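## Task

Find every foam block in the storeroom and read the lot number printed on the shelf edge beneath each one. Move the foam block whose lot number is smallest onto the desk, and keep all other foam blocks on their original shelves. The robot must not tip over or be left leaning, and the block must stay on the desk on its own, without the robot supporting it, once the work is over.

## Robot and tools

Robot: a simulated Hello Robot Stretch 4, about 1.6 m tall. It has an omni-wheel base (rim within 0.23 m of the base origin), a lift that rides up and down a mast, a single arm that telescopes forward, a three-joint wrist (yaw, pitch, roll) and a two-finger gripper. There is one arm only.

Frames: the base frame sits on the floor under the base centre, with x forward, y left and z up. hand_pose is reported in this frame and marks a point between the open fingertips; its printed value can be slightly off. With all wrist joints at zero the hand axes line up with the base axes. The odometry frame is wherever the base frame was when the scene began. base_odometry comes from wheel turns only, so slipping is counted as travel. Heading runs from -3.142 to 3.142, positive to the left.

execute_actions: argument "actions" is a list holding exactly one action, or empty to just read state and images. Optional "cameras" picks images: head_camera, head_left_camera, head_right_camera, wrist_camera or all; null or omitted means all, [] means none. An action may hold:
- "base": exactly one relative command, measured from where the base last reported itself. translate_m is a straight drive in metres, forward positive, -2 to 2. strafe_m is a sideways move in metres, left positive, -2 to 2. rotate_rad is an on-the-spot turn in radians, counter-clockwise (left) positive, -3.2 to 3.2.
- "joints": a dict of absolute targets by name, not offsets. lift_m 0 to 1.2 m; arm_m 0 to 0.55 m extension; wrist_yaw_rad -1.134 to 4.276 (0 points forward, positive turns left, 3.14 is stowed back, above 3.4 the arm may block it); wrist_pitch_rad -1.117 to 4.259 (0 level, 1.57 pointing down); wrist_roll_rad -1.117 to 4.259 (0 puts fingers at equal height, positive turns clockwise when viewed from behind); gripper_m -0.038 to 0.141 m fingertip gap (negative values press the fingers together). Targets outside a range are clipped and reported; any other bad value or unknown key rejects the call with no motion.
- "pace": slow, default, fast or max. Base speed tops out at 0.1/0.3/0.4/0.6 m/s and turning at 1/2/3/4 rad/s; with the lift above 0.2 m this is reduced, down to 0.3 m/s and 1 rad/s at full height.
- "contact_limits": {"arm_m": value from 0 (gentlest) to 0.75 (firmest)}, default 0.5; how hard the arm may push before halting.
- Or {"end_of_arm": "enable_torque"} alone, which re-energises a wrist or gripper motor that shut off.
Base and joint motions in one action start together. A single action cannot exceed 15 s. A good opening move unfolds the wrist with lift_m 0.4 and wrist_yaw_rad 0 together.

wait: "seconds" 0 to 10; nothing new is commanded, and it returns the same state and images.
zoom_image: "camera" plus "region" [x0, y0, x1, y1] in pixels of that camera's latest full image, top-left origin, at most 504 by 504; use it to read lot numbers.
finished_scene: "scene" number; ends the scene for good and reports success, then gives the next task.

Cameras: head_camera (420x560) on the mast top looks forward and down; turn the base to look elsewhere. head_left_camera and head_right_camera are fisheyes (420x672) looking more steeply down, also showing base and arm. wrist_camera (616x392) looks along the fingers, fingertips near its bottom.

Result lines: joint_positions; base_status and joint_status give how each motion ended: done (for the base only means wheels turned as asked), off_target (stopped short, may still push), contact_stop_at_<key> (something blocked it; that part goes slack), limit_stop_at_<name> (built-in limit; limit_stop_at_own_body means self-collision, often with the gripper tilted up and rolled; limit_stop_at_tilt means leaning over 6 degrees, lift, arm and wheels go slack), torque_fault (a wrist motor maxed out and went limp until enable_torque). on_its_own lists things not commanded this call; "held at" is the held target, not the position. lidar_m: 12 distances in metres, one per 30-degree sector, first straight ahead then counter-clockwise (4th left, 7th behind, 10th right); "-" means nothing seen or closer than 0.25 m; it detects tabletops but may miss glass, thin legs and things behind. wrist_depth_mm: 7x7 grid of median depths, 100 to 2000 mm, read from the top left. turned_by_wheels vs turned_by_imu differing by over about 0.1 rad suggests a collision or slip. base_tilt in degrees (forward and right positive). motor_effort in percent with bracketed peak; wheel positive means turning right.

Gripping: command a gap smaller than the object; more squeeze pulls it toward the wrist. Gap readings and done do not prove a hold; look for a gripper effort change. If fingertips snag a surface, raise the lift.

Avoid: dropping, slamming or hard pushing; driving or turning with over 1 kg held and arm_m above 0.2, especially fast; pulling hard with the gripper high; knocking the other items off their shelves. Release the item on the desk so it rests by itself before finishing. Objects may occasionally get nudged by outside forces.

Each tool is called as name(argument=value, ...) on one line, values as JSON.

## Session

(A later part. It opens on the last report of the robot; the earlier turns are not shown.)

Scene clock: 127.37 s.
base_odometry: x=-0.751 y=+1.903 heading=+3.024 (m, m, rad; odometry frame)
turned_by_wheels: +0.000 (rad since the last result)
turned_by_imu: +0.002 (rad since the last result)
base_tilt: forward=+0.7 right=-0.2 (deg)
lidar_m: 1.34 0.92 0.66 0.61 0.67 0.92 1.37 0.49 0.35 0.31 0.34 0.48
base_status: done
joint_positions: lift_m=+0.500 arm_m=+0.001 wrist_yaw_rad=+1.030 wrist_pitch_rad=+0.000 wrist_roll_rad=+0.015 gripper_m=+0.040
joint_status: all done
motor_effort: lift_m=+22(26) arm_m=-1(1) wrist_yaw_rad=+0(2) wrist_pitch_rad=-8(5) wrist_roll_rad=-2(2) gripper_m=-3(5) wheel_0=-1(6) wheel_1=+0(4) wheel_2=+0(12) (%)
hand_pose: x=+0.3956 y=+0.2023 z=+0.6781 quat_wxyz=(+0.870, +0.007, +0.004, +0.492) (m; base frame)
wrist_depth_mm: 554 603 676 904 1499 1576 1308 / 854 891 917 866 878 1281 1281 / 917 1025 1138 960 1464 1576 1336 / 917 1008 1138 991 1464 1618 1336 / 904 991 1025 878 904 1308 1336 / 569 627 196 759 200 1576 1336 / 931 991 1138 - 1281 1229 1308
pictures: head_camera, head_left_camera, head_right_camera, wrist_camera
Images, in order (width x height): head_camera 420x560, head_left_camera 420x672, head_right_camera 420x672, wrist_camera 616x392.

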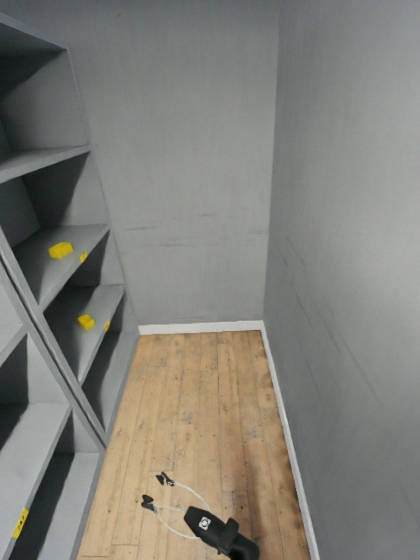

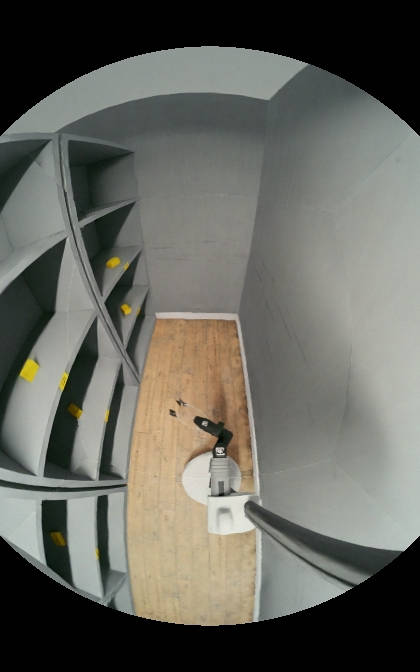

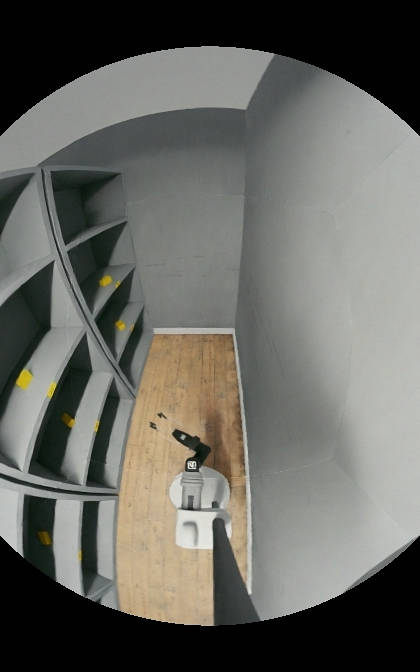

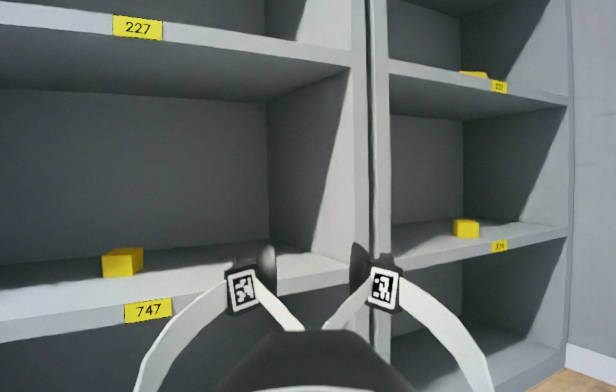

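execute_actions(actions=[{"base": {"translate_m": 0.22}, "joints": {"wrist_yaw_rad": 1.3, "arm_m": 0.3}, "pace": "fast"}])

Scene clock: 139.20 s.
base_odometry: x=-0.970 y=+1.929 heading=+3.024 (m, m, rad; odometry frame)
turned_by_wheels: +0.000 (rad since the last result)
turned_by_imu: -0.001 (rad since the last result)
base_tilt: forward=+0.8 right=-0.2 (deg)
lidar_m: 1.32 0.91 0.66 0.61 0.65 0.92 1.37 0.50 0.33 0.30 0.33 0.48
base_status: done
joint_positions: lift_m=+0.500 arm_m=+0.299 wrist_yaw_rad=+1.300 wrist_pitch_rad=+0.000 wrist_roll_rad=+0.015 gripper_m=+0.040
joint_status: all done
motor_effort: lift_m=+22(23) arm_m=+5(6) wrist_yaw_rad=+0(5) wrist_pitch_rad=-6(9) wrist_roll_rad=-2(2) gripper_m=-5(5) wheel_0=-1(7) wheel_1=-2(5) wheel_2=+1(12) (%)
hand_pose: x=+0.6314 y=+0.2546 z=+0.6781 quat_wxyz=(+0.796, +0.006, +0.005, +0.605) (m; base frame)
wrist_depth_mm: 554 580 609 683 699 1138 960 / 842 891 609 960 960 976 917 / 946 1008 615 1138 1182 1255 991 / 960 1025 654 1138 1182 1255 1008 / 960 991 627 976 842 917 891 / 621 627 195 654 199 1255 1025 / 976 1008 634 - 1255 1182 1008
pictures: head_camera, head_left_camera, head_right_camera, wrist_camera
Images, in order (width x height): head_camera 420x560, head_left_camera 420x672, head_right_camera 420x672, wrist_camera 616x392.

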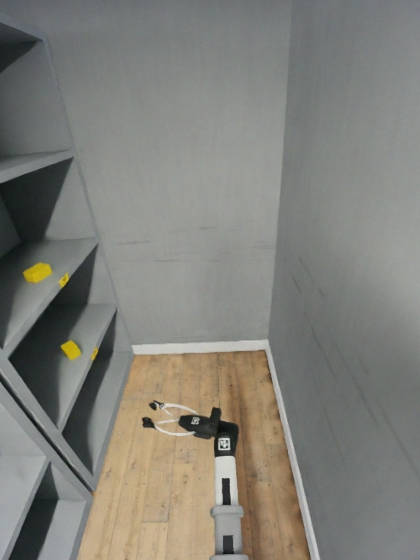

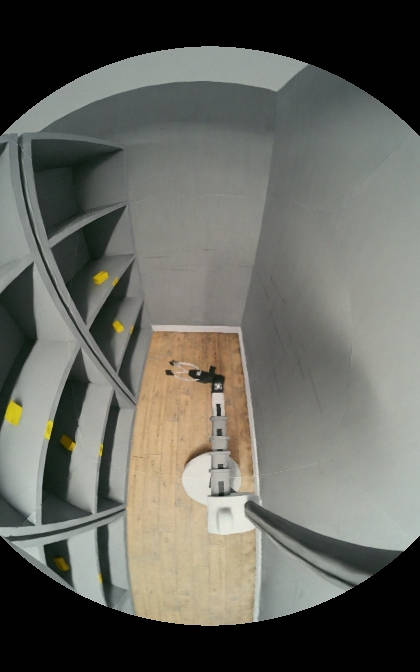

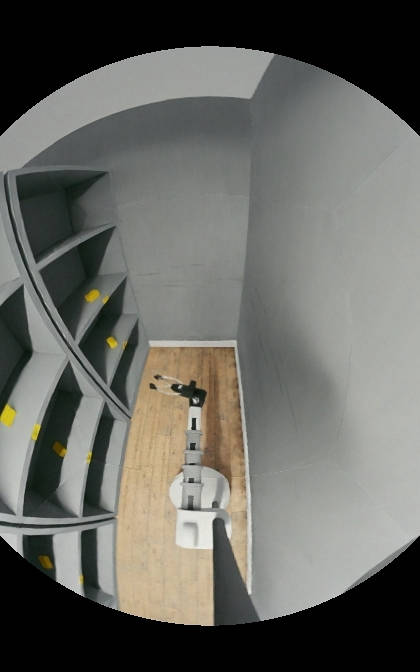

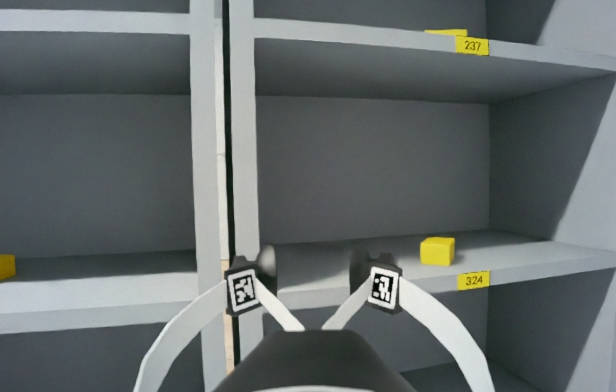

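zoom_image(camera="wrist_camera", region=[410, 20, 530, 80])

zoom_image(camera="wrist_camera", region=[410, 230, 530, 300])

Region (410, 20, 530, 80) of wrist_camera's 616x392 image, scaled by 4.200.

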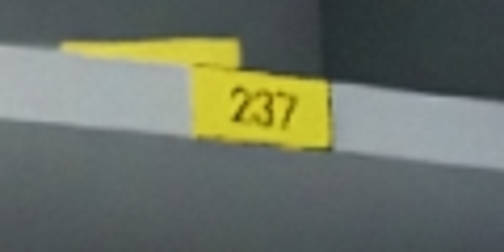

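Region (410, 230, 530, 300) of wrist_camera's 616x392 image, scaled by 4.200; it fills the top 294 rows of this view, and the rest is white.

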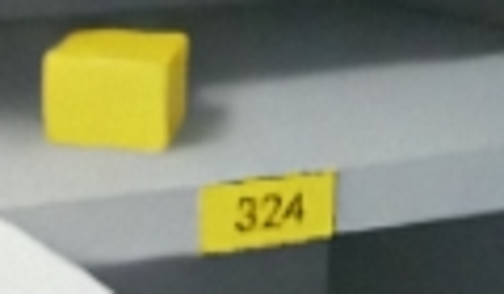

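execute_actions(actions=[{"joints": {"wrist_yaw_rad": 0.0, "arm_m": 0.0, "lift_m": 0.85, "gripper_m": 0.12}, "pace": "fast"}], cameras=[])

execute_actions(actions=[{"base": {"rotate_rad": 1.565}, "pace": "default"}])

Scene clock: 150.20 s.
base_odometry: x=-0.970 y=+1.929 heading=+3.024 (m, m, rad; odometry frame)
turned_by_wheels: +0.000 (rad since the last result)
turned_by_imu: -0.001 (rad since the last result)
base_tilt: forward=+0.7 right=-0.2 (deg)
lidar_m: 1.33 0.91 0.65 0.62 0.65 0.91 1.35 0.48 0.35 0.32 0.33 0.48
base_status: not commanded
joint_positions: lift_m=+0.850 arm_m=+0.002 wrist_yaw_rad=+0.000 wrist_pitch_rad=+0.000 wrist_roll_rad=+0.015 gripper_m=+0.120
joint_status: all done
motor_effort: lift_m=+23(26) arm_m=-6(7) wrist_yaw_rad=+0(9) wrist_pitch_rad=-6(8) wrist_roll_rad=-2(2) gripper_m=+0(5) wheel_0=-1(1) wheel_1=-2(1) wheel_2=+1(1) (%)
hand_pose: x=+0.4613 y=-0.0875 z=+1.0281 quat_wxyz=(+1.000, +0.008, +0.000, +0.000) (m; base frame)
wrist_depth_mm: 1255 1308 1336 1308 1255 580 402 / 1281 1308 1308 1308 1255 591 407 / 1281 1336 1336 1308 1308 597 410 / 1281 1336 1366 1336 1281 603 413 / 1308 1336 1336 1366 1336 559 415 / 1308 1308 1366 1336 991 521 413 / 1160 1366 1366 - 1138 554 413
pictures: none
No camera images: the call's "cameras" was empty. Leave "cameras" out to get every camera's image.

Scene clock: 152.27 s.
base_odometry: x=-0.970 y=+1.929 heading=-1.694 (m, m, rad; odometry frame)
turned_by_wheels: +1.565 (rad since the last result)
turned_by_imu: +1.570 (rad since the last result)
base_tilt: forward=+0.7 right=-0.2 (deg)
lidar_m: 0.62 0.65 0.88 1.42 0.49 0.34 0.32 0.33 0.48 1.30 0.94 0.66
base_status: done
joint_positions: lift_m=+0.850 arm_m=+0.002 wrist_yaw_rad=+0.000 wrist_pitch_rad=+0.000 wrist_roll_rad=+0.015 gripper_m=+0.120
joint_status: not commanded
motor_effort: lift_m=+22(23) arm_m=-5(6) wrist_yaw_rad=-1(0) wrist_pitch_rad=-5(7) wrist_roll_rad=-2(2) gripper_m=-3(0) wheel_0=+0(6) wheel_1=-1(8) wheel_2=+2(7) (%)
hand_pose: x=+0.4614 y=-0.0874 z=+1.0281 quat_wxyz=(+1.000, +0.008, +0.000, +0.000) (m; base frame)
wrist_depth_mm: 549 759 866 866 866 842 668 / 554 809 878 878 878 878 654 / 554 809 891 891 878 878 668 / 554 809 891 891 891 891 668 / 469 466 462 452 442 430 430 / 544 691 904 904 904 854 661 / 535 723 917 - 904 917 676
pictures: head_camera, head_left_camera, head_right_camera, wrist_camera
Images, in order (width x height): head_camera 420x560, head_left_camera 420x672, head_right_camera 420x672, wrist_camera 616x392.

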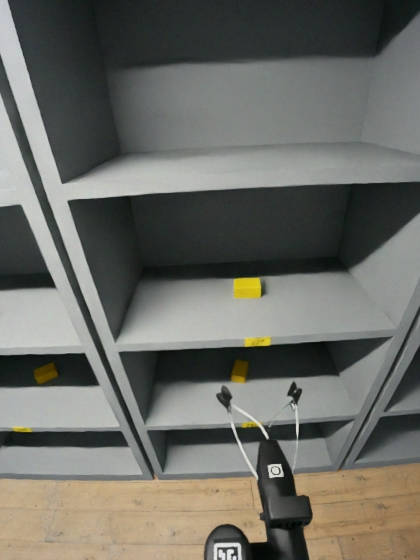

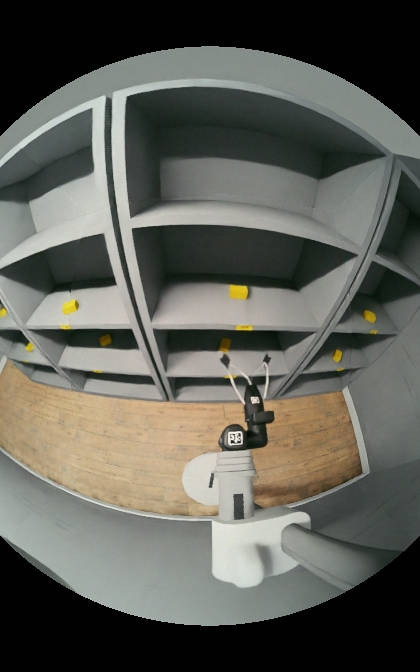

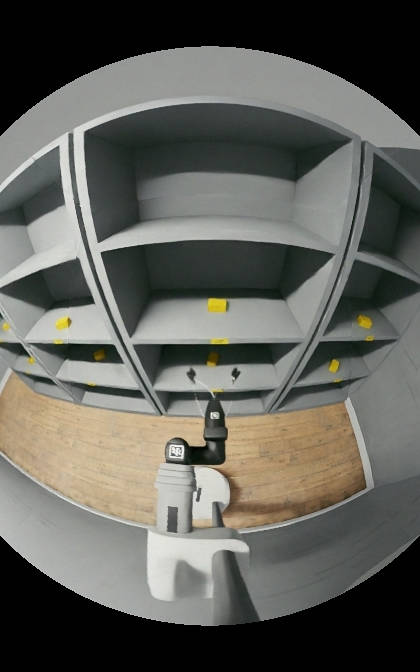

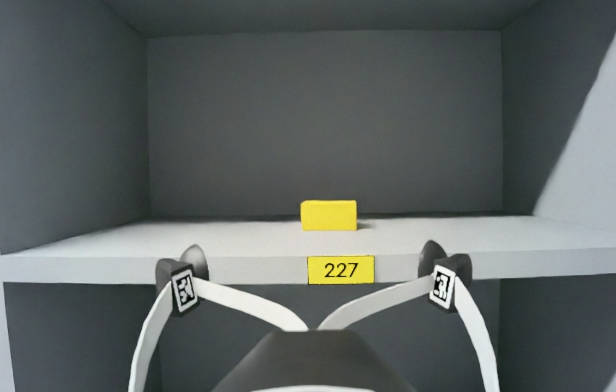

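zoom_image(camera="wrist_camera", region=[270, 180, 400, 300])

zoom_image(camera="head_camera", region=[190, 250, 320, 430])

Region (270, 180, 400, 300) of wrist_camera's 616x392 image, scaled by 3.877; it fills the top 465 rows of this view, and the rest is white.

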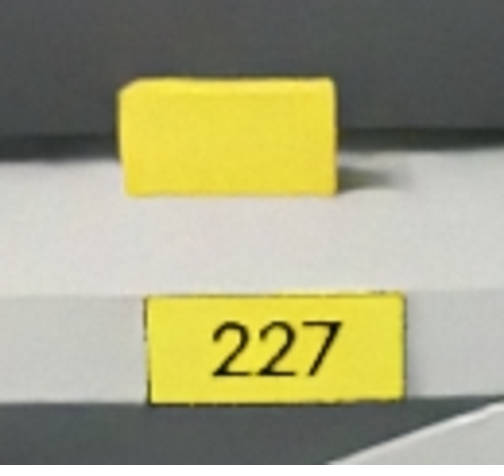

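Region (190, 250, 320, 430) of head_camera's 420x560 image, scaled by 2.800, with more detail than that image has.

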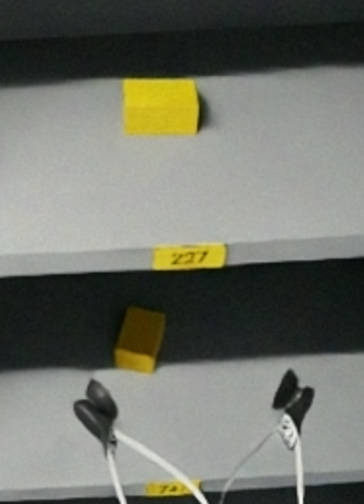

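execute_actions(actions=[{"base": {"strafe_m": -0.022}, "joints": {"wrist_pitch_rad": 0.3, "arm_m": 0.1, "lift_m": 0.92, "gripper_m": 0.141}, "pace": "default"}], cameras=["wrist_camera", "head_camera"])

Scene clock: 187.83 s.
base_odometry: x=-0.992 y=+1.932 heading=-1.694 (m, m, rad; odometry frame)
turned_by_wheels: +0.000 (rad since the last result)
turned_by_imu: -0.001 (rad since the last result)
base_tilt: forward=+0.7 right=-0.2 (deg)
lidar_m: 0.63 0.63 0.92 1.40 0.48 0.33 0.31 0.33 0.46 1.30 0.93 0.65
base_status: done
joint_positions: lift_m=+0.920 arm_m=+0.099 wrist_yaw_rad=+0.000 wrist_pitch_rad=+0.302 wrist_roll_rad=+0.015 gripper_m=+0.141
joint_status: all done
motor_effort: lift_m=+23(24) arm_m=+5(7) wrist_yaw_rad=-1(0) wrist_pitch_rad=-7(7) wrist_roll_rad=-1(2) gripper_m=+0(3) wheel_0=-1(7) wheel_1=+2(8) wheel_2=+1(1) (%)
hand_pose: x=+0.5454 y=-0.0874 z=+1.0122 quat_wxyz=(+0.989, +0.008, +0.150, -0.001) (m; base frame)
wrist_depth_mm: 574 707 723 715 707 707 627 / 585 741 750 750 750 741 640 / 574 699 683 525 654 647 597 / 421 415 410 402 397 389 384 / 525 355 891 878 878 353 597 / 574 723 878 904 878 809 647 / 569 759 820 - 798 750 640
pictures: head_camera, wrist_camera
Images, in order (width x height): head_camera 420x560, wrist_camera 616x392.

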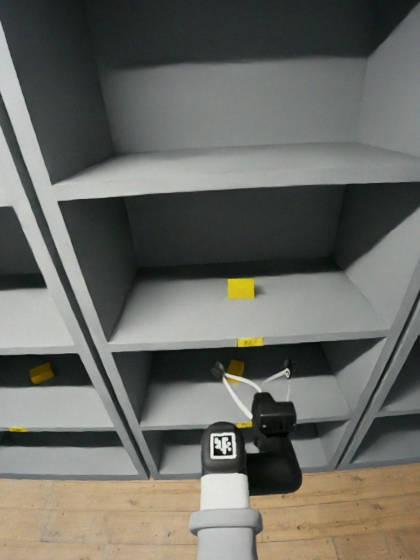

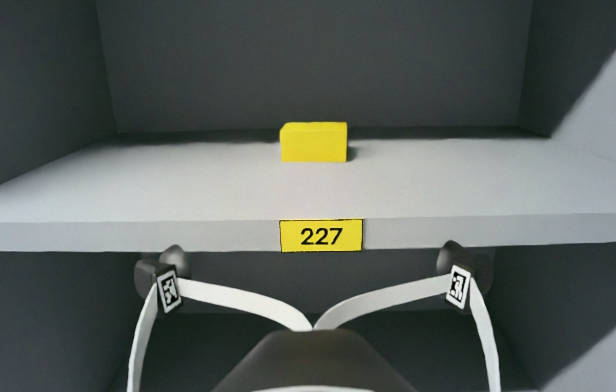

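execute_actions(actions=[{"joints": {"arm_m": 0.33, "lift_m": 0.93}, "pace": "default", "contact_limits": {"arm_m": 0.25}}], cameras=["wrist_camera", "head_camera"])

Scene clock: 202.63 s.
base_odometry: x=-0.992 y=+1.932 heading=-1.694 (m, m, rad; odometry frame)
turned_by_wheels: +0.000 (rad since the last result)
turned_by_imu: -0.001 (rad since the last result)
base_tilt: forward=+0.7 right=-0.2 (deg)
lidar_m: 0.62 0.66 0.91 1.44 0.48 0.34 0.32 0.33 0.47 1.29 0.94 0.67
base_status: not commanded
joint_positions: lift_m=+0.930 arm_m=+0.329 wrist_yaw_rad=+0.000 wrist_pitch_rad=+0.302 wrist_roll_rad=+0.015 gripper_m=+0.141
joint_status: all done
motor_effort: lift_m=+23(28) arm_m=+5(4) wrist_yaw_rad=-1(1) wrist_pitch_rad=-6(7) wrist_roll_rad=-2(2) gripper_m=-1(3) wheel_0=-1(1) wheel_1=+2(2) wheel_2=+1(1) (%)
contact_limits: arm_m 0.25
hand_pose: x=+0.7754 y=-0.0874 z=+1.0222 quat_wxyz=(+0.989, +0.008, +0.150, -0.001) (m; base frame)
wrist_depth_mm: 496 500 500 496 496 496 492 / 521 521 521 525 521 521 517 / 544 554 549 549 549 544 539 / 449 442 436 303 418 415 410 / 312 310 310 306 301 297 294 / 238 228 219 228 217 214 228 / 196 193 202 - 198 190 192
pictures: head_camera, wrist_camera
Images, in order (width x height): head_camera 420x560, wrist_camera 616x392.

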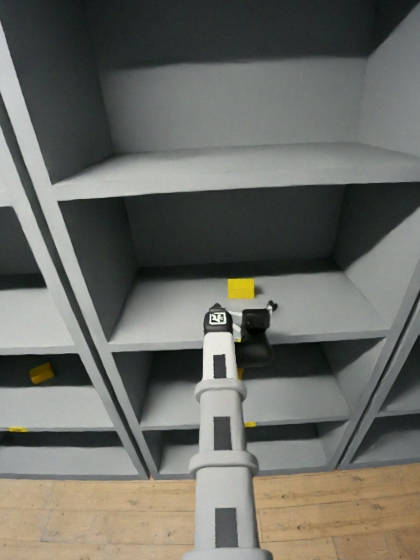

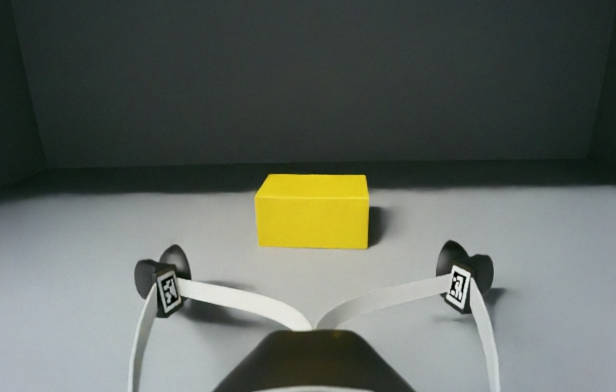

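execute_actions(actions=[{"joints": {"arm_m": 0.455, "lift_m": 0.917}, "pace": "default", "contact_limits": {"arm_m": 0.25}}], cameras=["wrist_camera", "head_camera"])

Scene clock: 215.93 s.
base_odometry: x=-0.992 y=+1.932 heading=-1.694 (m, m, rad; odometry frame)
turned_by_wheels: +0.000 (rad since the last result)
turned_by_imu: -0.001 (rad since the last result)
base_tilt: forward=+0.7 right=-0.2 (deg)
lidar_m: 0.63 0.66 0.91 1.42 0.49 0.34 0.32 0.35 0.48 1.31 0.93 0.67
base_status: not commanded
joint_positions: lift_m=+0.917 arm_m=+0.454 wrist_yaw_rad=-0.002 wrist_pitch_rad=+0.298 wrist_roll_rad=+0.015 gripper_m=+0.141
joint_status: all done
motor_effort: lift_m=+15(18) arm_m=+7(9) wrist_yaw_rad=+5(6) wrist_pitch_rad=+4(6) wrist_roll_rad=-2(2) gripper_m=-2(2) wheel_0=-1(1) wheel_1=+2(2) wheel_2=+0(1) (%)
contact_limits: arm_m 0.25
hand_pose: x=+0.9001 y=-0.0880 z=+1.0108 quat_wxyz=(+0.989, +0.008, +0.149, -0.002) (m; base frame)
wrist_depth_mm: 384 382 384 382 382 382 377 / 399 399 402 402 402 399 397 / 424 421 424 421 421 421 418 / 424 418 410 407 399 394 389 / 293 291 259 195 253 278 277 / 223 211 189 179 183 206 213 / 183 181 189 - 186 177 -
pictures: head_camera, wrist_camera
Images, in order (width x height): head_camera 420x560, wrist_camera 616x392.

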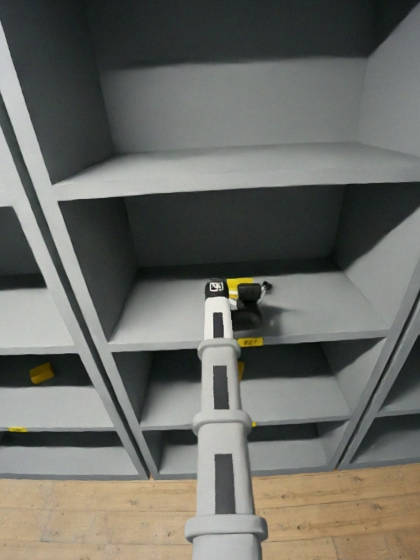

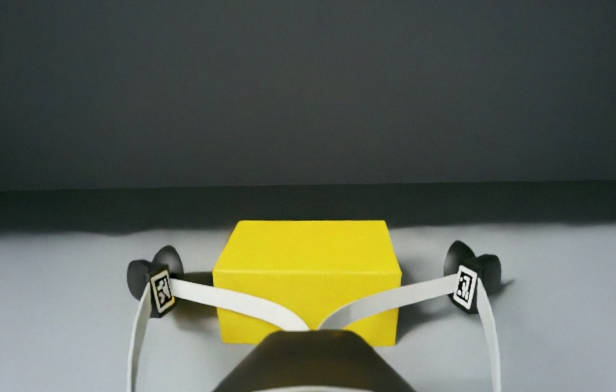

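execute_actions(actions=[{"joints": {"lift_m": 0.928}, "pace": "default"}], cameras=["wrist_camera"])

Scene clock: 221.83 s.
base_odometry: x=-0.992 y=+1.932 heading=-1.694 (m, m, rad; odometry frame)
turned_by_wheels: +0.000 (rad since the last result)
turned_by_imu: -0.001 (rad since the last result)
base_tilt: forward=+0.8 right=-0.2 (deg)
lidar_m: 0.62 0.65 0.92 1.44 0.47 0.35 0.32 0.35 0.47 1.32 0.94 0.66
base_status: not commanded
joint_positions: lift_m=+0.928 arm_m=+0.454 wrist_yaw_rad=+0.000 wrist_pitch_rad=+0.302 wrist_roll_rad=+0.015 gripper_m=+0.141
joint_status: all done
motor_effort: lift_m=+23(22) arm_m=+5(8) wrist_yaw_rad=+0(6) wrist_pitch_rad=-5(5) wrist_roll_rad=-2(1) gripper_m=+0(2) wheel_0=-1(1) wheel_1=+1(2) wheel_2=+0(0) (%)
hand_pose: x=+0.9003 y=-0.0875 z=+1.0202 quat_wxyz=(+0.989, +0.008, +0.150, -0.001) (m; base frame)
wrist_depth_mm: 382 382 384 379 382 379 377 / 402 402 399 399 402 397 394 / 424 424 421 421 421 421 418 / 439 436 427 421 418 410 404 / 307 306 237 209 267 291 289 / 235 224 195 183 189 211 224 / 193 190 198 - 193 186 190
pictures: wrist_camera
Images, in order (width x height): wrist_camera 616x392.

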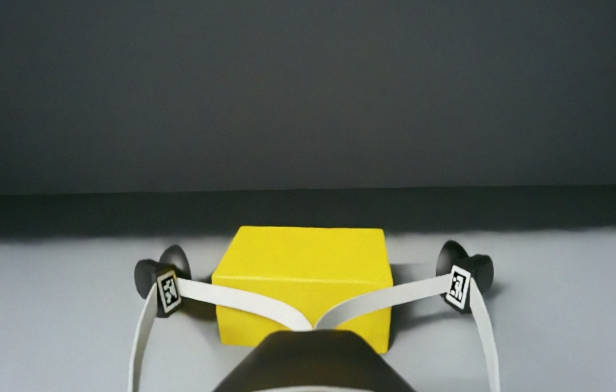

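execute_actions(actions=[{"joints": {"gripper_m": 0.05}, "pace": "default"}], cameras=["wrist_camera"])

Scene clock: 225.20 s.
base_odometry: x=-0.992 y=+1.932 heading=-1.694 (m, m, rad; odometry frame)
turned_by_wheels: +0.000 (rad since the last result)
turned_by_imu: -0.001 (rad since the last result)
base_tilt: forward=+0.7 right=-0.2 (deg)
lidar_m: 0.62 0.67 0.91 1.41 0.48 0.35 0.31 0.34 0.47 1.29 0.94 0.66
base_status: not commanded
joint_positions: lift_m=+0.928 arm_m=+0.454 wrist_yaw_rad=+0.000 wrist_pitch_rad=+0.302 wrist_roll_rad=+0.015 gripper_m=+0.050
joint_status: all done
motor_effort: lift_m=+23(23) arm_m=+5(6) wrist_yaw_rad=+0(0) wrist_pitch_rad=-7(7) wrist_roll_rad=-2(2) gripper_m=-18(19) wheel_0=-1(1) wheel_1=+1(1) wheel_2=+0(0) (%)
hand_pose: x=+0.9003 y=-0.0875 z=+1.0201 quat_wxyz=(+0.989, +0.008, +0.151, -0.001) (m; base frame)
wrist_depth_mm: 382 382 382 379 379 379 377 / 402 402 402 399 399 397 397 / 424 424 421 424 421 418 418 / 439 436 427 418 413 407 404 / 306 306 216 202 212 293 290 / 235 224 186 182 185 210 224 / 193 190 193 - 191 186 190
pictures: wrist_camera
Images, in order (width x height): wrist_camera 616x392.

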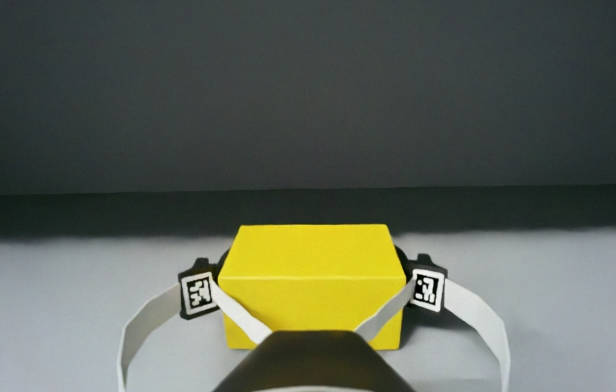

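execute_actions(actions=[{"joints": {"lift_m": 0.96}, "pace": "default"}], cameras=["wrist_camera"])

execute_actions(actions=[{"joints": {"arm_m": 0.0}, "pace": "default"}], cameras=["wrist_camera", "head_camera"])

Scene clock: 227.83 s.
base_odometry: x=-0.992 y=+1.932 heading=-1.694 (m, m, rad; odometry frame)
turned_by_wheels: +0.000 (rad since the last result)
turned_by_imu: -0.001 (rad since the last result)
base_tilt: forward=+0.7 right=-0.2 (deg)
lidar_m: 0.62 0.67 0.87 1.41 0.49 0.35 0.32 0.34 0.46 1.30 0.94 0.66
base_status: not commanded
joint_positions: lift_m=+0.960 arm_m=+0.454 wrist_yaw_rad=+0.000 wrist_pitch_rad=+0.302 wrist_roll_rad=+0.015 gripper_m=+0.050
joint_status: all done
motor_effort: lift_m=+23(26) arm_m=+5(5) wrist_yaw_rad=+0(0) wrist_pitch_rad=-7(8) wrist_roll_rad=-2(2) gripper_m=-20(23) wheel_0=-1(1) wheel_1=+1(1) wheel_2=+0(0) (%)
hand_pose: x=+0.9003 y=-0.0875 z=+1.0521 quat_wxyz=(+0.989, +0.008, +0.151, -0.001) (m; base frame)
wrist_depth_mm: 382 382 382 379 379 379 377 / 402 402 402 399 399 397 397 / 424 424 424 421 421 421 418 / 445 449 445 442 439 436 439 / 375 373 216 202 213 359 353 / 285 274 185 182 185 255 274 / 235 232 233 - 229 227 226
pictures: wrist_camera
Images, in order (width x height): wrist_camera 616x392.

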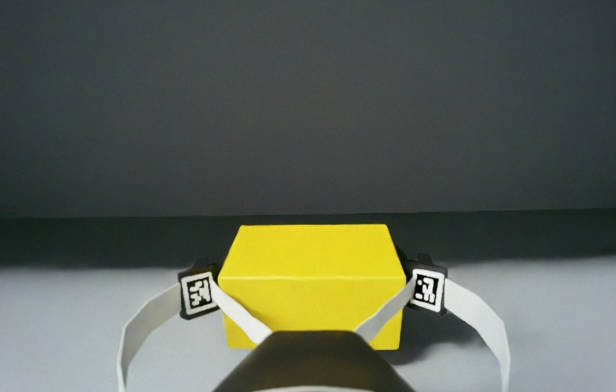

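Scene clock: 230.27 s.
base_odometry: x=-0.992 y=+1.932 heading=-1.694 (m, m, rad; odometry frame)
turned_by_wheels: +0.000 (rad since the last result)
turned_by_imu: -0.001 (rad since the last result)
base_tilt: forward=+0.7 right=-0.2 (deg)
lidar_m: 0.62 0.65 0.93 1.41 0.48 0.34 0.33 0.35 0.47 1.29 0.92 0.67
base_status: not commanded
joint_positions: lift_m=+0.960 arm_m=+0.002 wrist_yaw_rad=+0.000 wrist_pitch_rad=+0.303 wrist_roll_rad=+0.015 gripper_m=+0.050
joint_status: all done
motor_effort: lift_m=+23(23) arm_m=-6(6) wrist_yaw_rad=-1(0) wrist_pitch_rad=-7(9) wrist_roll_rad=-2(2) gripper_m=-18(19) wheel_0=-1(1) wheel_1=+2(2) wheel_2=+0(0) (%)
hand_pose: x=+0.4482 y=-0.0874 z=+1.0520 quat_wxyz=(+0.989, +0.008, +0.151, -0.001) (m; base frame)
wrist_depth_mm: 580 788 809 809 809 798 627 / 585 831 842 842 842 831 640 / 580 788 866 866 842 809 627 / 525 535 525 521 508 504 500 / 525 732 216 202 213 878 615 / 574 723 186 182 185 759 654 / 569 778 831 - 820 809 647
pictures: head_camera, wrist_camera
Images, in order (width x height): head_camera 420x560, wrist_camera 616x392.

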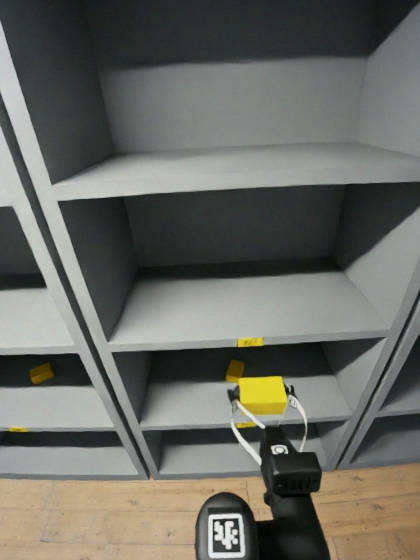

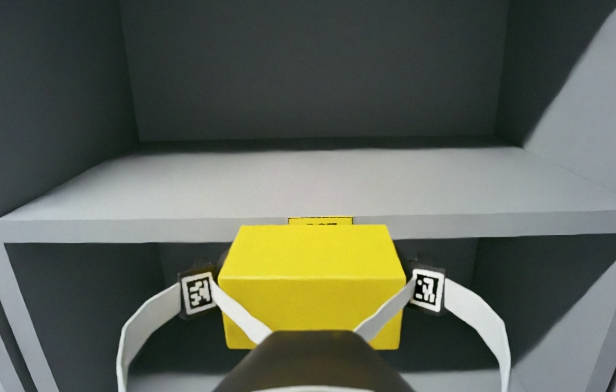

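execute_actions(actions=[{"base": {"strafe_m": 2.0}, "joints": {"lift_m": 0.78}, "pace": "fast"}], cameras=["wrist_camera", "head_left_camera"])

Scene clock: 262.33 s.
base_odometry: x=+0.993 y=+1.686 heading=-1.694 (m, m, rad; odometry frame)
turned_by_wheels: +0.000 (rad since the last result)
turned_by_imu: +0.006 (rad since the last result)
base_tilt: forward=+0.7 right=-0.2 (deg)
lidar_m: 0.61 0.65 1.26 1.24 0.48 0.35 0.33 0.35 0.51 1.37 0.87 0.64
base_status: done
joint_positions: lift_m=+0.780 arm_m=+0.002 wrist_yaw_rad=+0.000 wrist_pitch_rad=+0.303 wrist_roll_rad=+0.015 gripper_m=+0.050
joint_status: all done
motor_effort: lift_m=+18(25) arm_m=-6(6) wrist_yaw_rad=-1(1) wrist_pitch_rad=-8(7) wrist_roll_rad=-1(2) gripper_m=-18(18) wheel_0=+0(10) wheel_1=+0(12) wheel_2=+1(1) (%)
hand_pose: x=+0.4482 y=-0.0874 z=+0.8724 quat_wxyz=(+0.989, +0.008, +0.151, -0.001) (m; base frame)
wrist_depth_mm: 404 591 798 788 496 778 768 / 392 392 387 384 384 379 377 / 418 591 878 866 878 866 820 / 442 591 904 931 917 904 820 / 1708 591 216 202 212 931 809 / 1576 508 186 182 185 661 707 / 1308 569 603 - 591 580 580
pictures: head_left_camera, wrist_camera
Images, in order (width x height): head_left_camera 420x672, wrist_camera 616x392.

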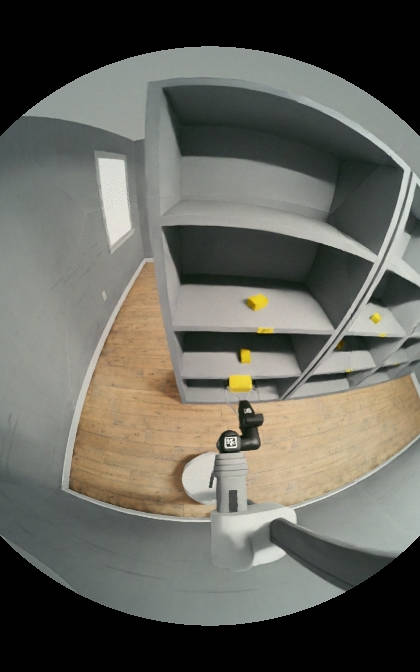

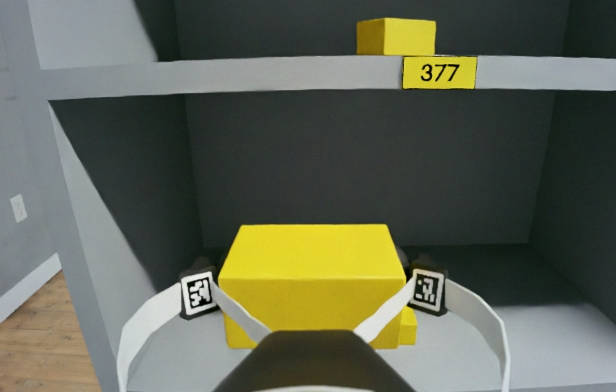

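execute_actions(actions=[{"base": {"strafe_m": 0.58}, "pace": "fast"}], cameras=["head_camera", "head_left_camera"])

Scene clock: 267.10 s.
base_odometry: x=+1.569 y=+1.615 heading=-1.694 (m, m, rad; odometry frame)
turned_by_wheels: +0.000 (rad since the last result)
turned_by_imu: +0.001 (rad since the last result)
base_tilt: forward=+0.7 right=-0.2 (deg)
lidar_m: 2.52 0.96 0.66 0.65 0.49 0.36 0.34 0.34 0.48 1.40 0.91 0.70
base_status: done
joint_positions: lift_m=+0.780 arm_m=+0.002 wrist_yaw_rad=+0.000 wrist_pitch_rad=+0.303 wrist_roll_rad=+0.015 gripper_m=+0.050
joint_status: not commanded
motor_effort: lift_m=+18(18) arm_m=-6(5) wrist_yaw_rad=-1(1) wrist_pitch_rad=-6(7) wrist_roll_rad=-1(2) gripper_m=-18(22) wheel_0=+1(10) wheel_1=-2(11) wheel_2=+1(1) (%)
hand_pose: x=+0.4482 y=-0.0874 z=+0.8724 quat_wxyz=(+0.989, +0.008, +0.151, -0.001) (m; base frame)
wrist_depth_mm: 1078 1576 - - - 539 373 / 1098 1576 - - - 549 387 / 1098 1576 - - - 554 407 / 1098 1576 - - - 554 430 / 1098 1576 216 202 212 559 820 / 1078 1366 186 182 184 477 699 / 1060 1281 1336 - 917 554 580
pictures: head_camera, head_left_camera
Images, in order (width x height): head_camera 420x560, head_left_camera 420x672.

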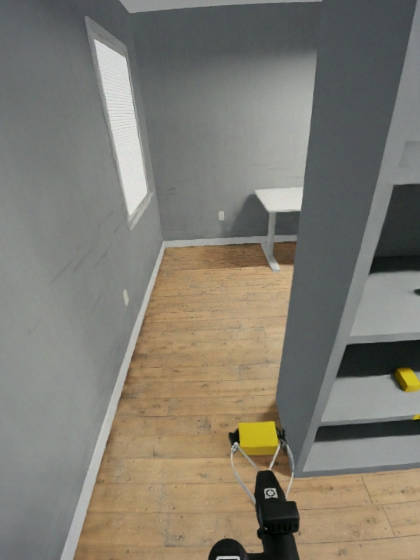

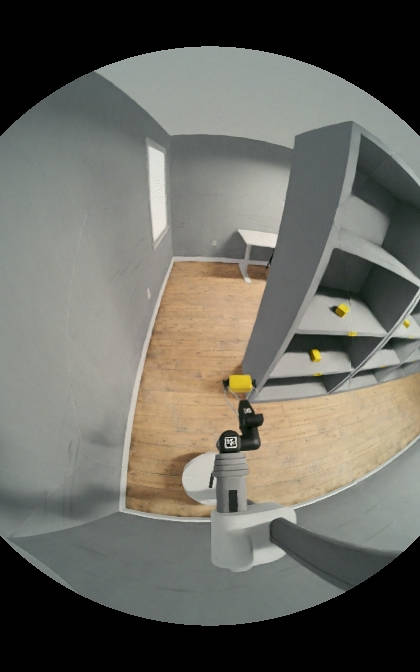

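execute_actions(actions=[{"base": {"translate_m": 1.8}, "pace": "fast"}])

Scene clock: 284.93 s.
base_odometry: x=+1.348 y=-0.172 heading=-1.694 (m, m, rad; odometry frame)
turned_by_wheels: +0.000 (rad since the last result)
turned_by_imu: +0.003 (rad since the last result)
base_tilt: forward=+0.8 right=-0.2 (deg)
lidar_m: 1.57 0.91 0.69 0.65 0.70 0.98 2.13 0.76 0.98 2.75 1.12 0.92
base_status: done
joint_positions: lift_m=+0.780 arm_m=+0.002 wrist_yaw_rad=+0.000 wrist_pitch_rad=+0.303 wrist_roll_rad=+0.015 gripper_m=+0.050
joint_status: not commanded
motor_effort: lift_m=+18(18) arm_m=-5(6) wrist_yaw_rad=-1(1) wrist_pitch_rad=-7(7) wrist_roll_rad=-2(2) gripper_m=-20(18) wheel_0=-1(6) wheel_1=-1(5) wheel_2=+1(11) (%)
hand_pose: x=+0.4482 y=-0.0874 z=+0.8724 quat_wxyz=(+0.989, +0.008, +0.151, -0.001) (m; base frame)
wrist_depth_mm: 1060 1255 1281 1281 1255 1255 1229 / 1078 1336 1336 1336 1308 1308 1308 / 1078 1397 1397 1397 1366 1281 1255 / 1060 1464 1499 1464 1499 1464 759 / 1060 1537 216 202 212 1537 1537 / 1060 1336 186 182 184 1060 1537 / 1060 1255 1308 - 1308 1281 1255
pictures: head_camera, head_left_camera, head_right_camera, wrist_camera
Images, in order (width x height): head_camera 420x560, head_left_camera 420x672, head_right_camera 420x672, wrist_camera 616x392.

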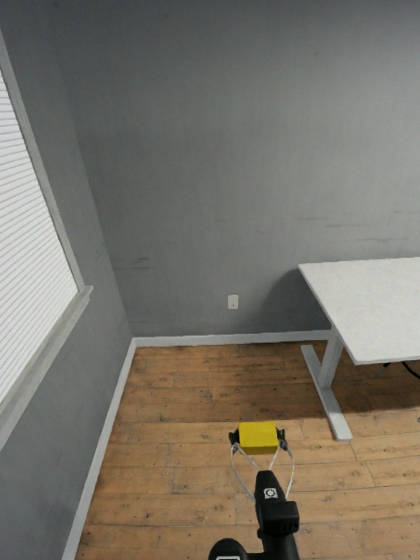

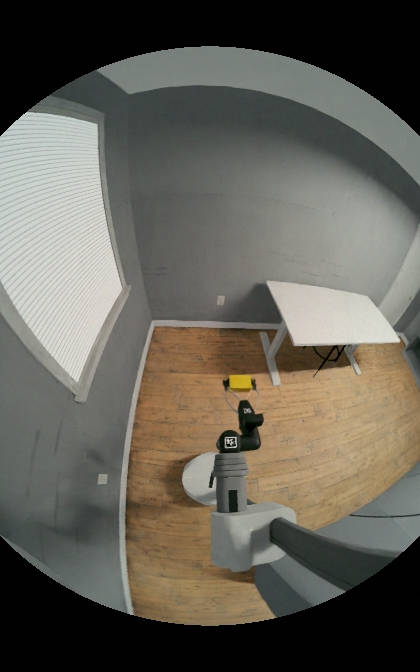

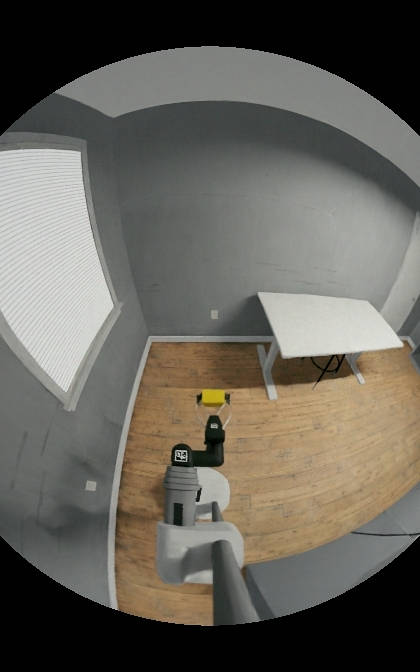

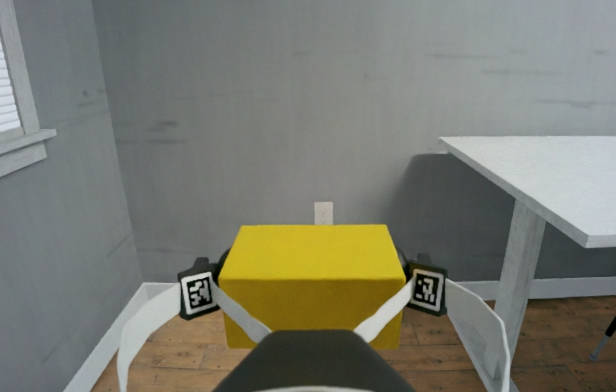

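execute_actions(actions=[{"base": {"strafe_m": -0.64}, "joints": {"arm_m": 0.52, "lift_m": 0.73}, "pace": "fast", "contact_limits": {"arm_m": 0.25}}])

Scene clock: 295.47 s.
base_odometry: x=+0.713 y=-0.093 heading=-1.694 (m, m, rad; odometry frame)
turned_by_wheels: +0.000 (rad since the last result)
turned_by_imu: -0.004 (rad since the last result)
base_tilt: forward=+0.7 right=-0.2 (deg)
lidar_m: 0.76 1.64 1.32 1.29 1.33 0.68 0.66 0.70 0.98 2.74 1.13 0.78
base_status: done
joint_positions: lift_m=+0.730 arm_m=+0.519 wrist_yaw_rad=+0.000 wrist_pitch_rad=+0.303 wrist_roll_rad=+0.015 gripper_m=+0.050
joint_status: all done
motor_effort: lift_m=+19(22) arm_m=+5(7) wrist_yaw_rad=-1(1) wrist_pitch_rad=-6(7) wrist_roll_rad=-2(2) gripper_m=-21(19) wheel_0=-1(10) wheel_1=+2(10) wheel_2=+1(1) (%)
contact_limits: arm_m 0.25
hand_pose: x=+0.9654 y=-0.0874 z=+0.8224 quat_wxyz=(+0.989, +0.008, +0.151, -0.001) (m; base frame)
wrist_depth_mm: 778 778 788 768 768 768 759 / 820 820 820 820 809 798 798 / 866 854 854 854 842 831 831 / 917 917 640 634 615 615 603 / 991 960 216 202 213 439 433 / 1060 338 186 182 184 314 336 / 1098 285 286 - 281 278 277
pictures: head_camera, head_left_camera, head_right_camera, wrist_camera
Images, in order (width x height): head_camera 420x560, head_left_camera 420x672, head_right_camera 420x672, wrist_camera 616x392.

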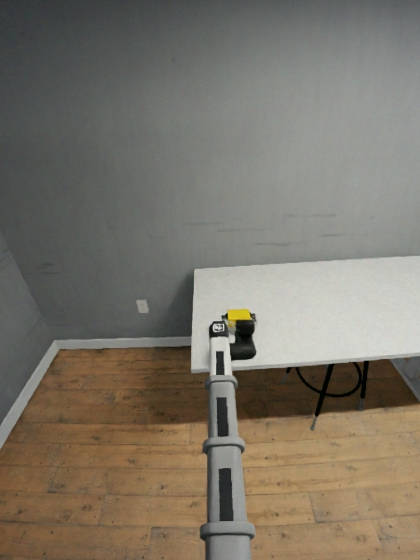

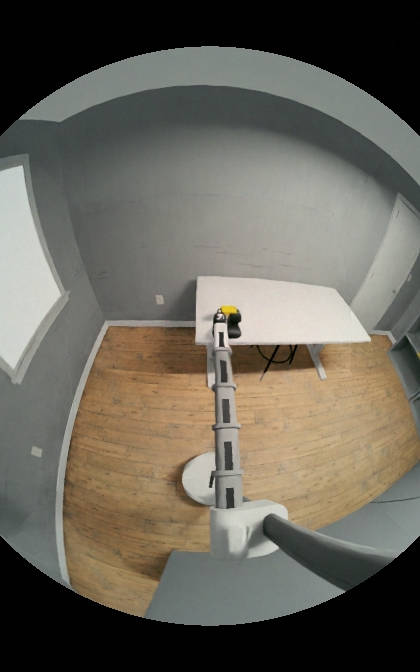

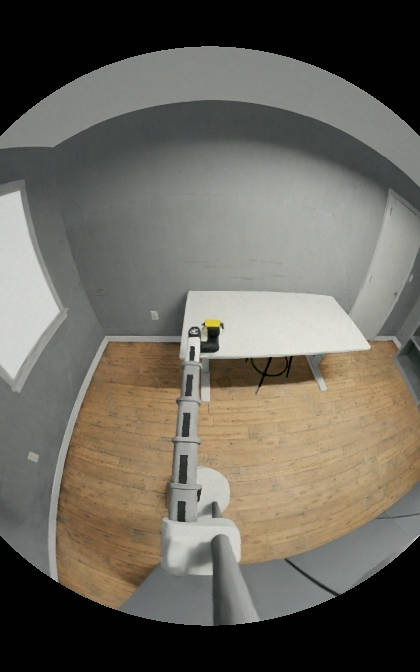

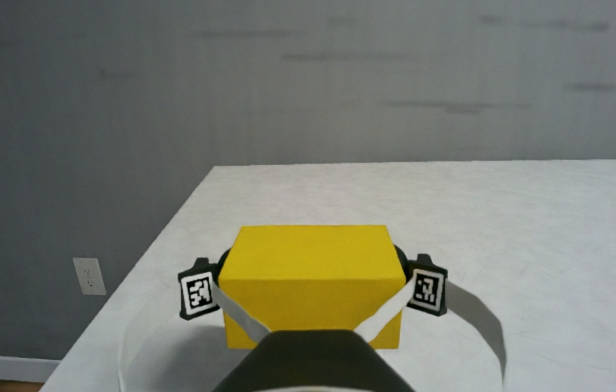

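execute_actions(actions=[{"joints": {"lift_m": 0.662}, "pace": "default"}], cameras=["wrist_camera"])

Scene clock: 301.23 s.
base_odometry: x=+0.713 y=-0.093 heading=-1.694 (m, m, rad; odometry frame)
turned_by_wheels: +0.000 (rad since the last result)
turned_by_imu: -0.001 (rad since the last result)
base_tilt: forward=+0.7 right=-0.2 (deg)
lidar_m: 0.74 1.63 1.32 1.29 1.33 0.70 0.66 0.70 0.97 2.72 1.13 0.81
base_status: not commanded
joint_positions: lift_m=+0.662 arm_m=+0.519 wrist_yaw_rad=+0.000 wrist_pitch_rad=+0.303 wrist_roll_rad=+0.015 gripper_m=+0.050
joint_status: all done
motor_effort: lift_m=+17(18) arm_m=+5(5) wrist_yaw_rad=-1(1) wrist_pitch_rad=-7(5) wrist_roll_rad=-2(2) gripper_m=-18(18) wheel_0=-1(1) wheel_1=+1(2) wheel_2=+1(1) (%)
hand_pose: x=+0.9654 y=-0.0874 z=+0.7545 quat_wxyz=(+0.989, +0.008, +0.151, -0.001) (m; base frame)
wrist_depth_mm: 778 778 778 778 768 759 759 / 820 820 820 809 809 798 798 / 866 866 741 715 699 691 691 / 917 904 442 433 430 421 418 / 960 315 216 202 212 301 298 / 242 232 186 182 185 216 232 / 198 196 197 - 194 193 195
pictures: wrist_camera
Images, in order (width x height): wrist_camera 616x392.

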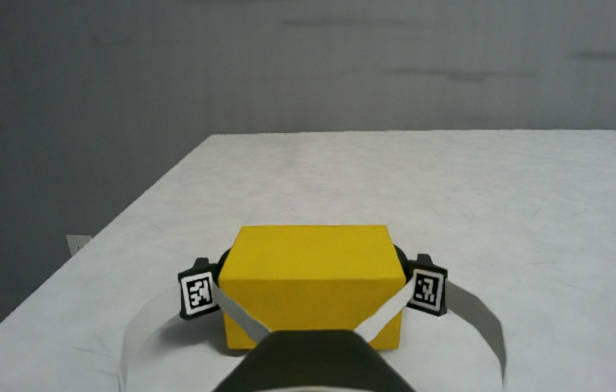

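execute_actions(actions=[{"joints": {"lift_m": 0.658, "gripper_m": 0.135}, "pace": "default"}], cameras=["wrist_camera"])

Scene clock: 305.00 s.
base_odometry: x=+0.713 y=-0.093 heading=-1.694 (m, m, rad; odometry frame)
turned_by_wheels: +0.000 (rad since the last result)
turned_by_imu: -0.001 (rad since the last result)
base_tilt: forward=+0.7 right=-0.1 (deg)
lidar_m: 0.76 1.63 1.29 1.29 1.36 0.70 0.66 0.72 0.97 2.75 1.13 0.81
base_status: not commanded
joint_positions: lift_m=+0.658 arm_m=+0.519 wrist_yaw_rad=+0.000 wrist_pitch_rad=+0.303 wrist_roll_rad=+0.015 gripper_m=+0.135
joint_status: all done
motor_effort: lift_m=+18(16) arm_m=+5(5) wrist_yaw_rad=-1(1) wrist_pitch_rad=-6(7) wrist_roll_rad=-3(2) gripper_m=+0(21) wheel_0=-1(1) wheel_1=+1(1) wheel_2=+1(0) (%)
hand_pose: x=+0.9654 y=-0.0874 z=+0.7505 quat_wxyz=(+0.989, +0.008, +0.151, -0.001) (m; base frame)
wrist_depth_mm: 788 788 778 768 768 759 759 / 820 820 820 809 809 798 788 / 866 866 732 707 683 683 676 / 917 891 427 424 415 410 407 / 960 307 274 211 236 293 291 / 236 225 202 193 199 217 226 / 194 192 200 - 196 187 191
pictures: wrist_camera
Images, in order (width x height): wrist_camera 616x392.

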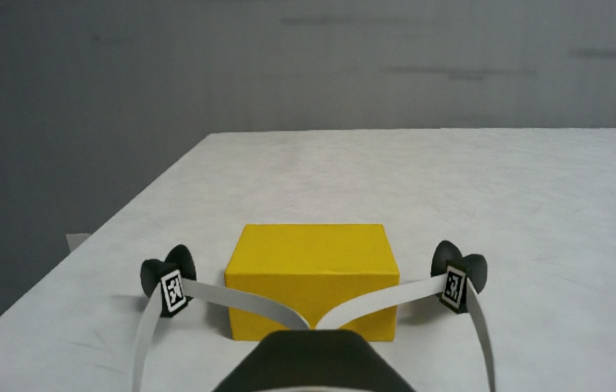

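execute_actions(actions=[{"joints": {"lift_m": 0.69, "arm_m": 0.3}, "pace": "fast"}], cameras=["wrist_camera", "head_camera"])

Scene clock: 307.93 s.
base_odometry: x=+0.713 y=-0.093 heading=-1.694 (m, m, rad; odometry frame)
turned_by_wheels: +0.000 (rad since the last result)
turned_by_imu: -0.001 (rad since the last result)
base_tilt: forward=+0.7 right=-0.2 (deg)
lidar_m: 0.76 1.63 1.32 1.29 1.36 0.70 0.66 0.69 0.98 2.74 1.11 0.79
base_status: not commanded
joint_positions: lift_m=+0.690 arm_m=+0.301 wrist_yaw_rad=+0.000 wrist_pitch_rad=+0.302 wrist_roll_rad=+0.015 gripper_m=+0.135
joint_status: all done
motor_effort: lift_m=+23(22) arm_m=-6(4) wrist_yaw_rad=-1(2) wrist_pitch_rad=-6(7) wrist_roll_rad=-2(2) gripper_m=-1(2) wheel_0=-1(1) wheel_1=+2(2) wheel_2=+1(1) (%)
hand_pose: x=+0.7473 y=-0.0875 z=+0.7821 quat_wxyz=(+0.989, +0.008, +0.151, -0.001) (m; base frame)
wrist_depth_mm: 991 991 976 976 976 960 960 / 1042 1025 1025 1042 1025 1008 1008 / 1118 1098 1060 854 842 831 820 / 1160 1160 525 421 508 500 496 / 1229 397 373 368 366 357 353 / 1308 287 285 287 286 286 289 / 1205 1182 1229 - 1205 1138 1138
pictures: head_camera, wrist_camera
Images, in order (width x height): head_camera 420x560, wrist_camera 616x392.

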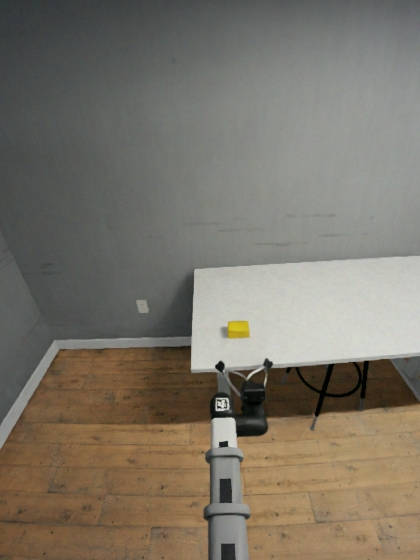

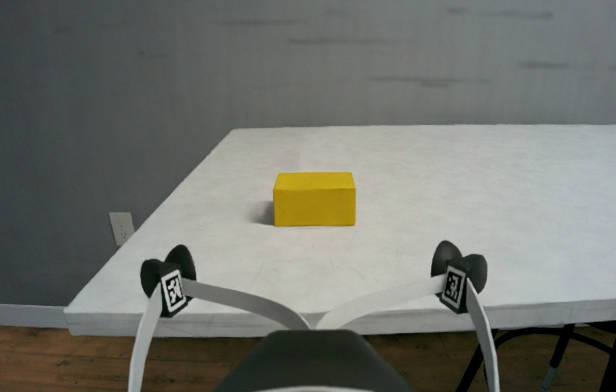

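The block is resting on the desk and the gripper is clear of it.

finished_scene(scene=1)

The scene is finished: the task was done.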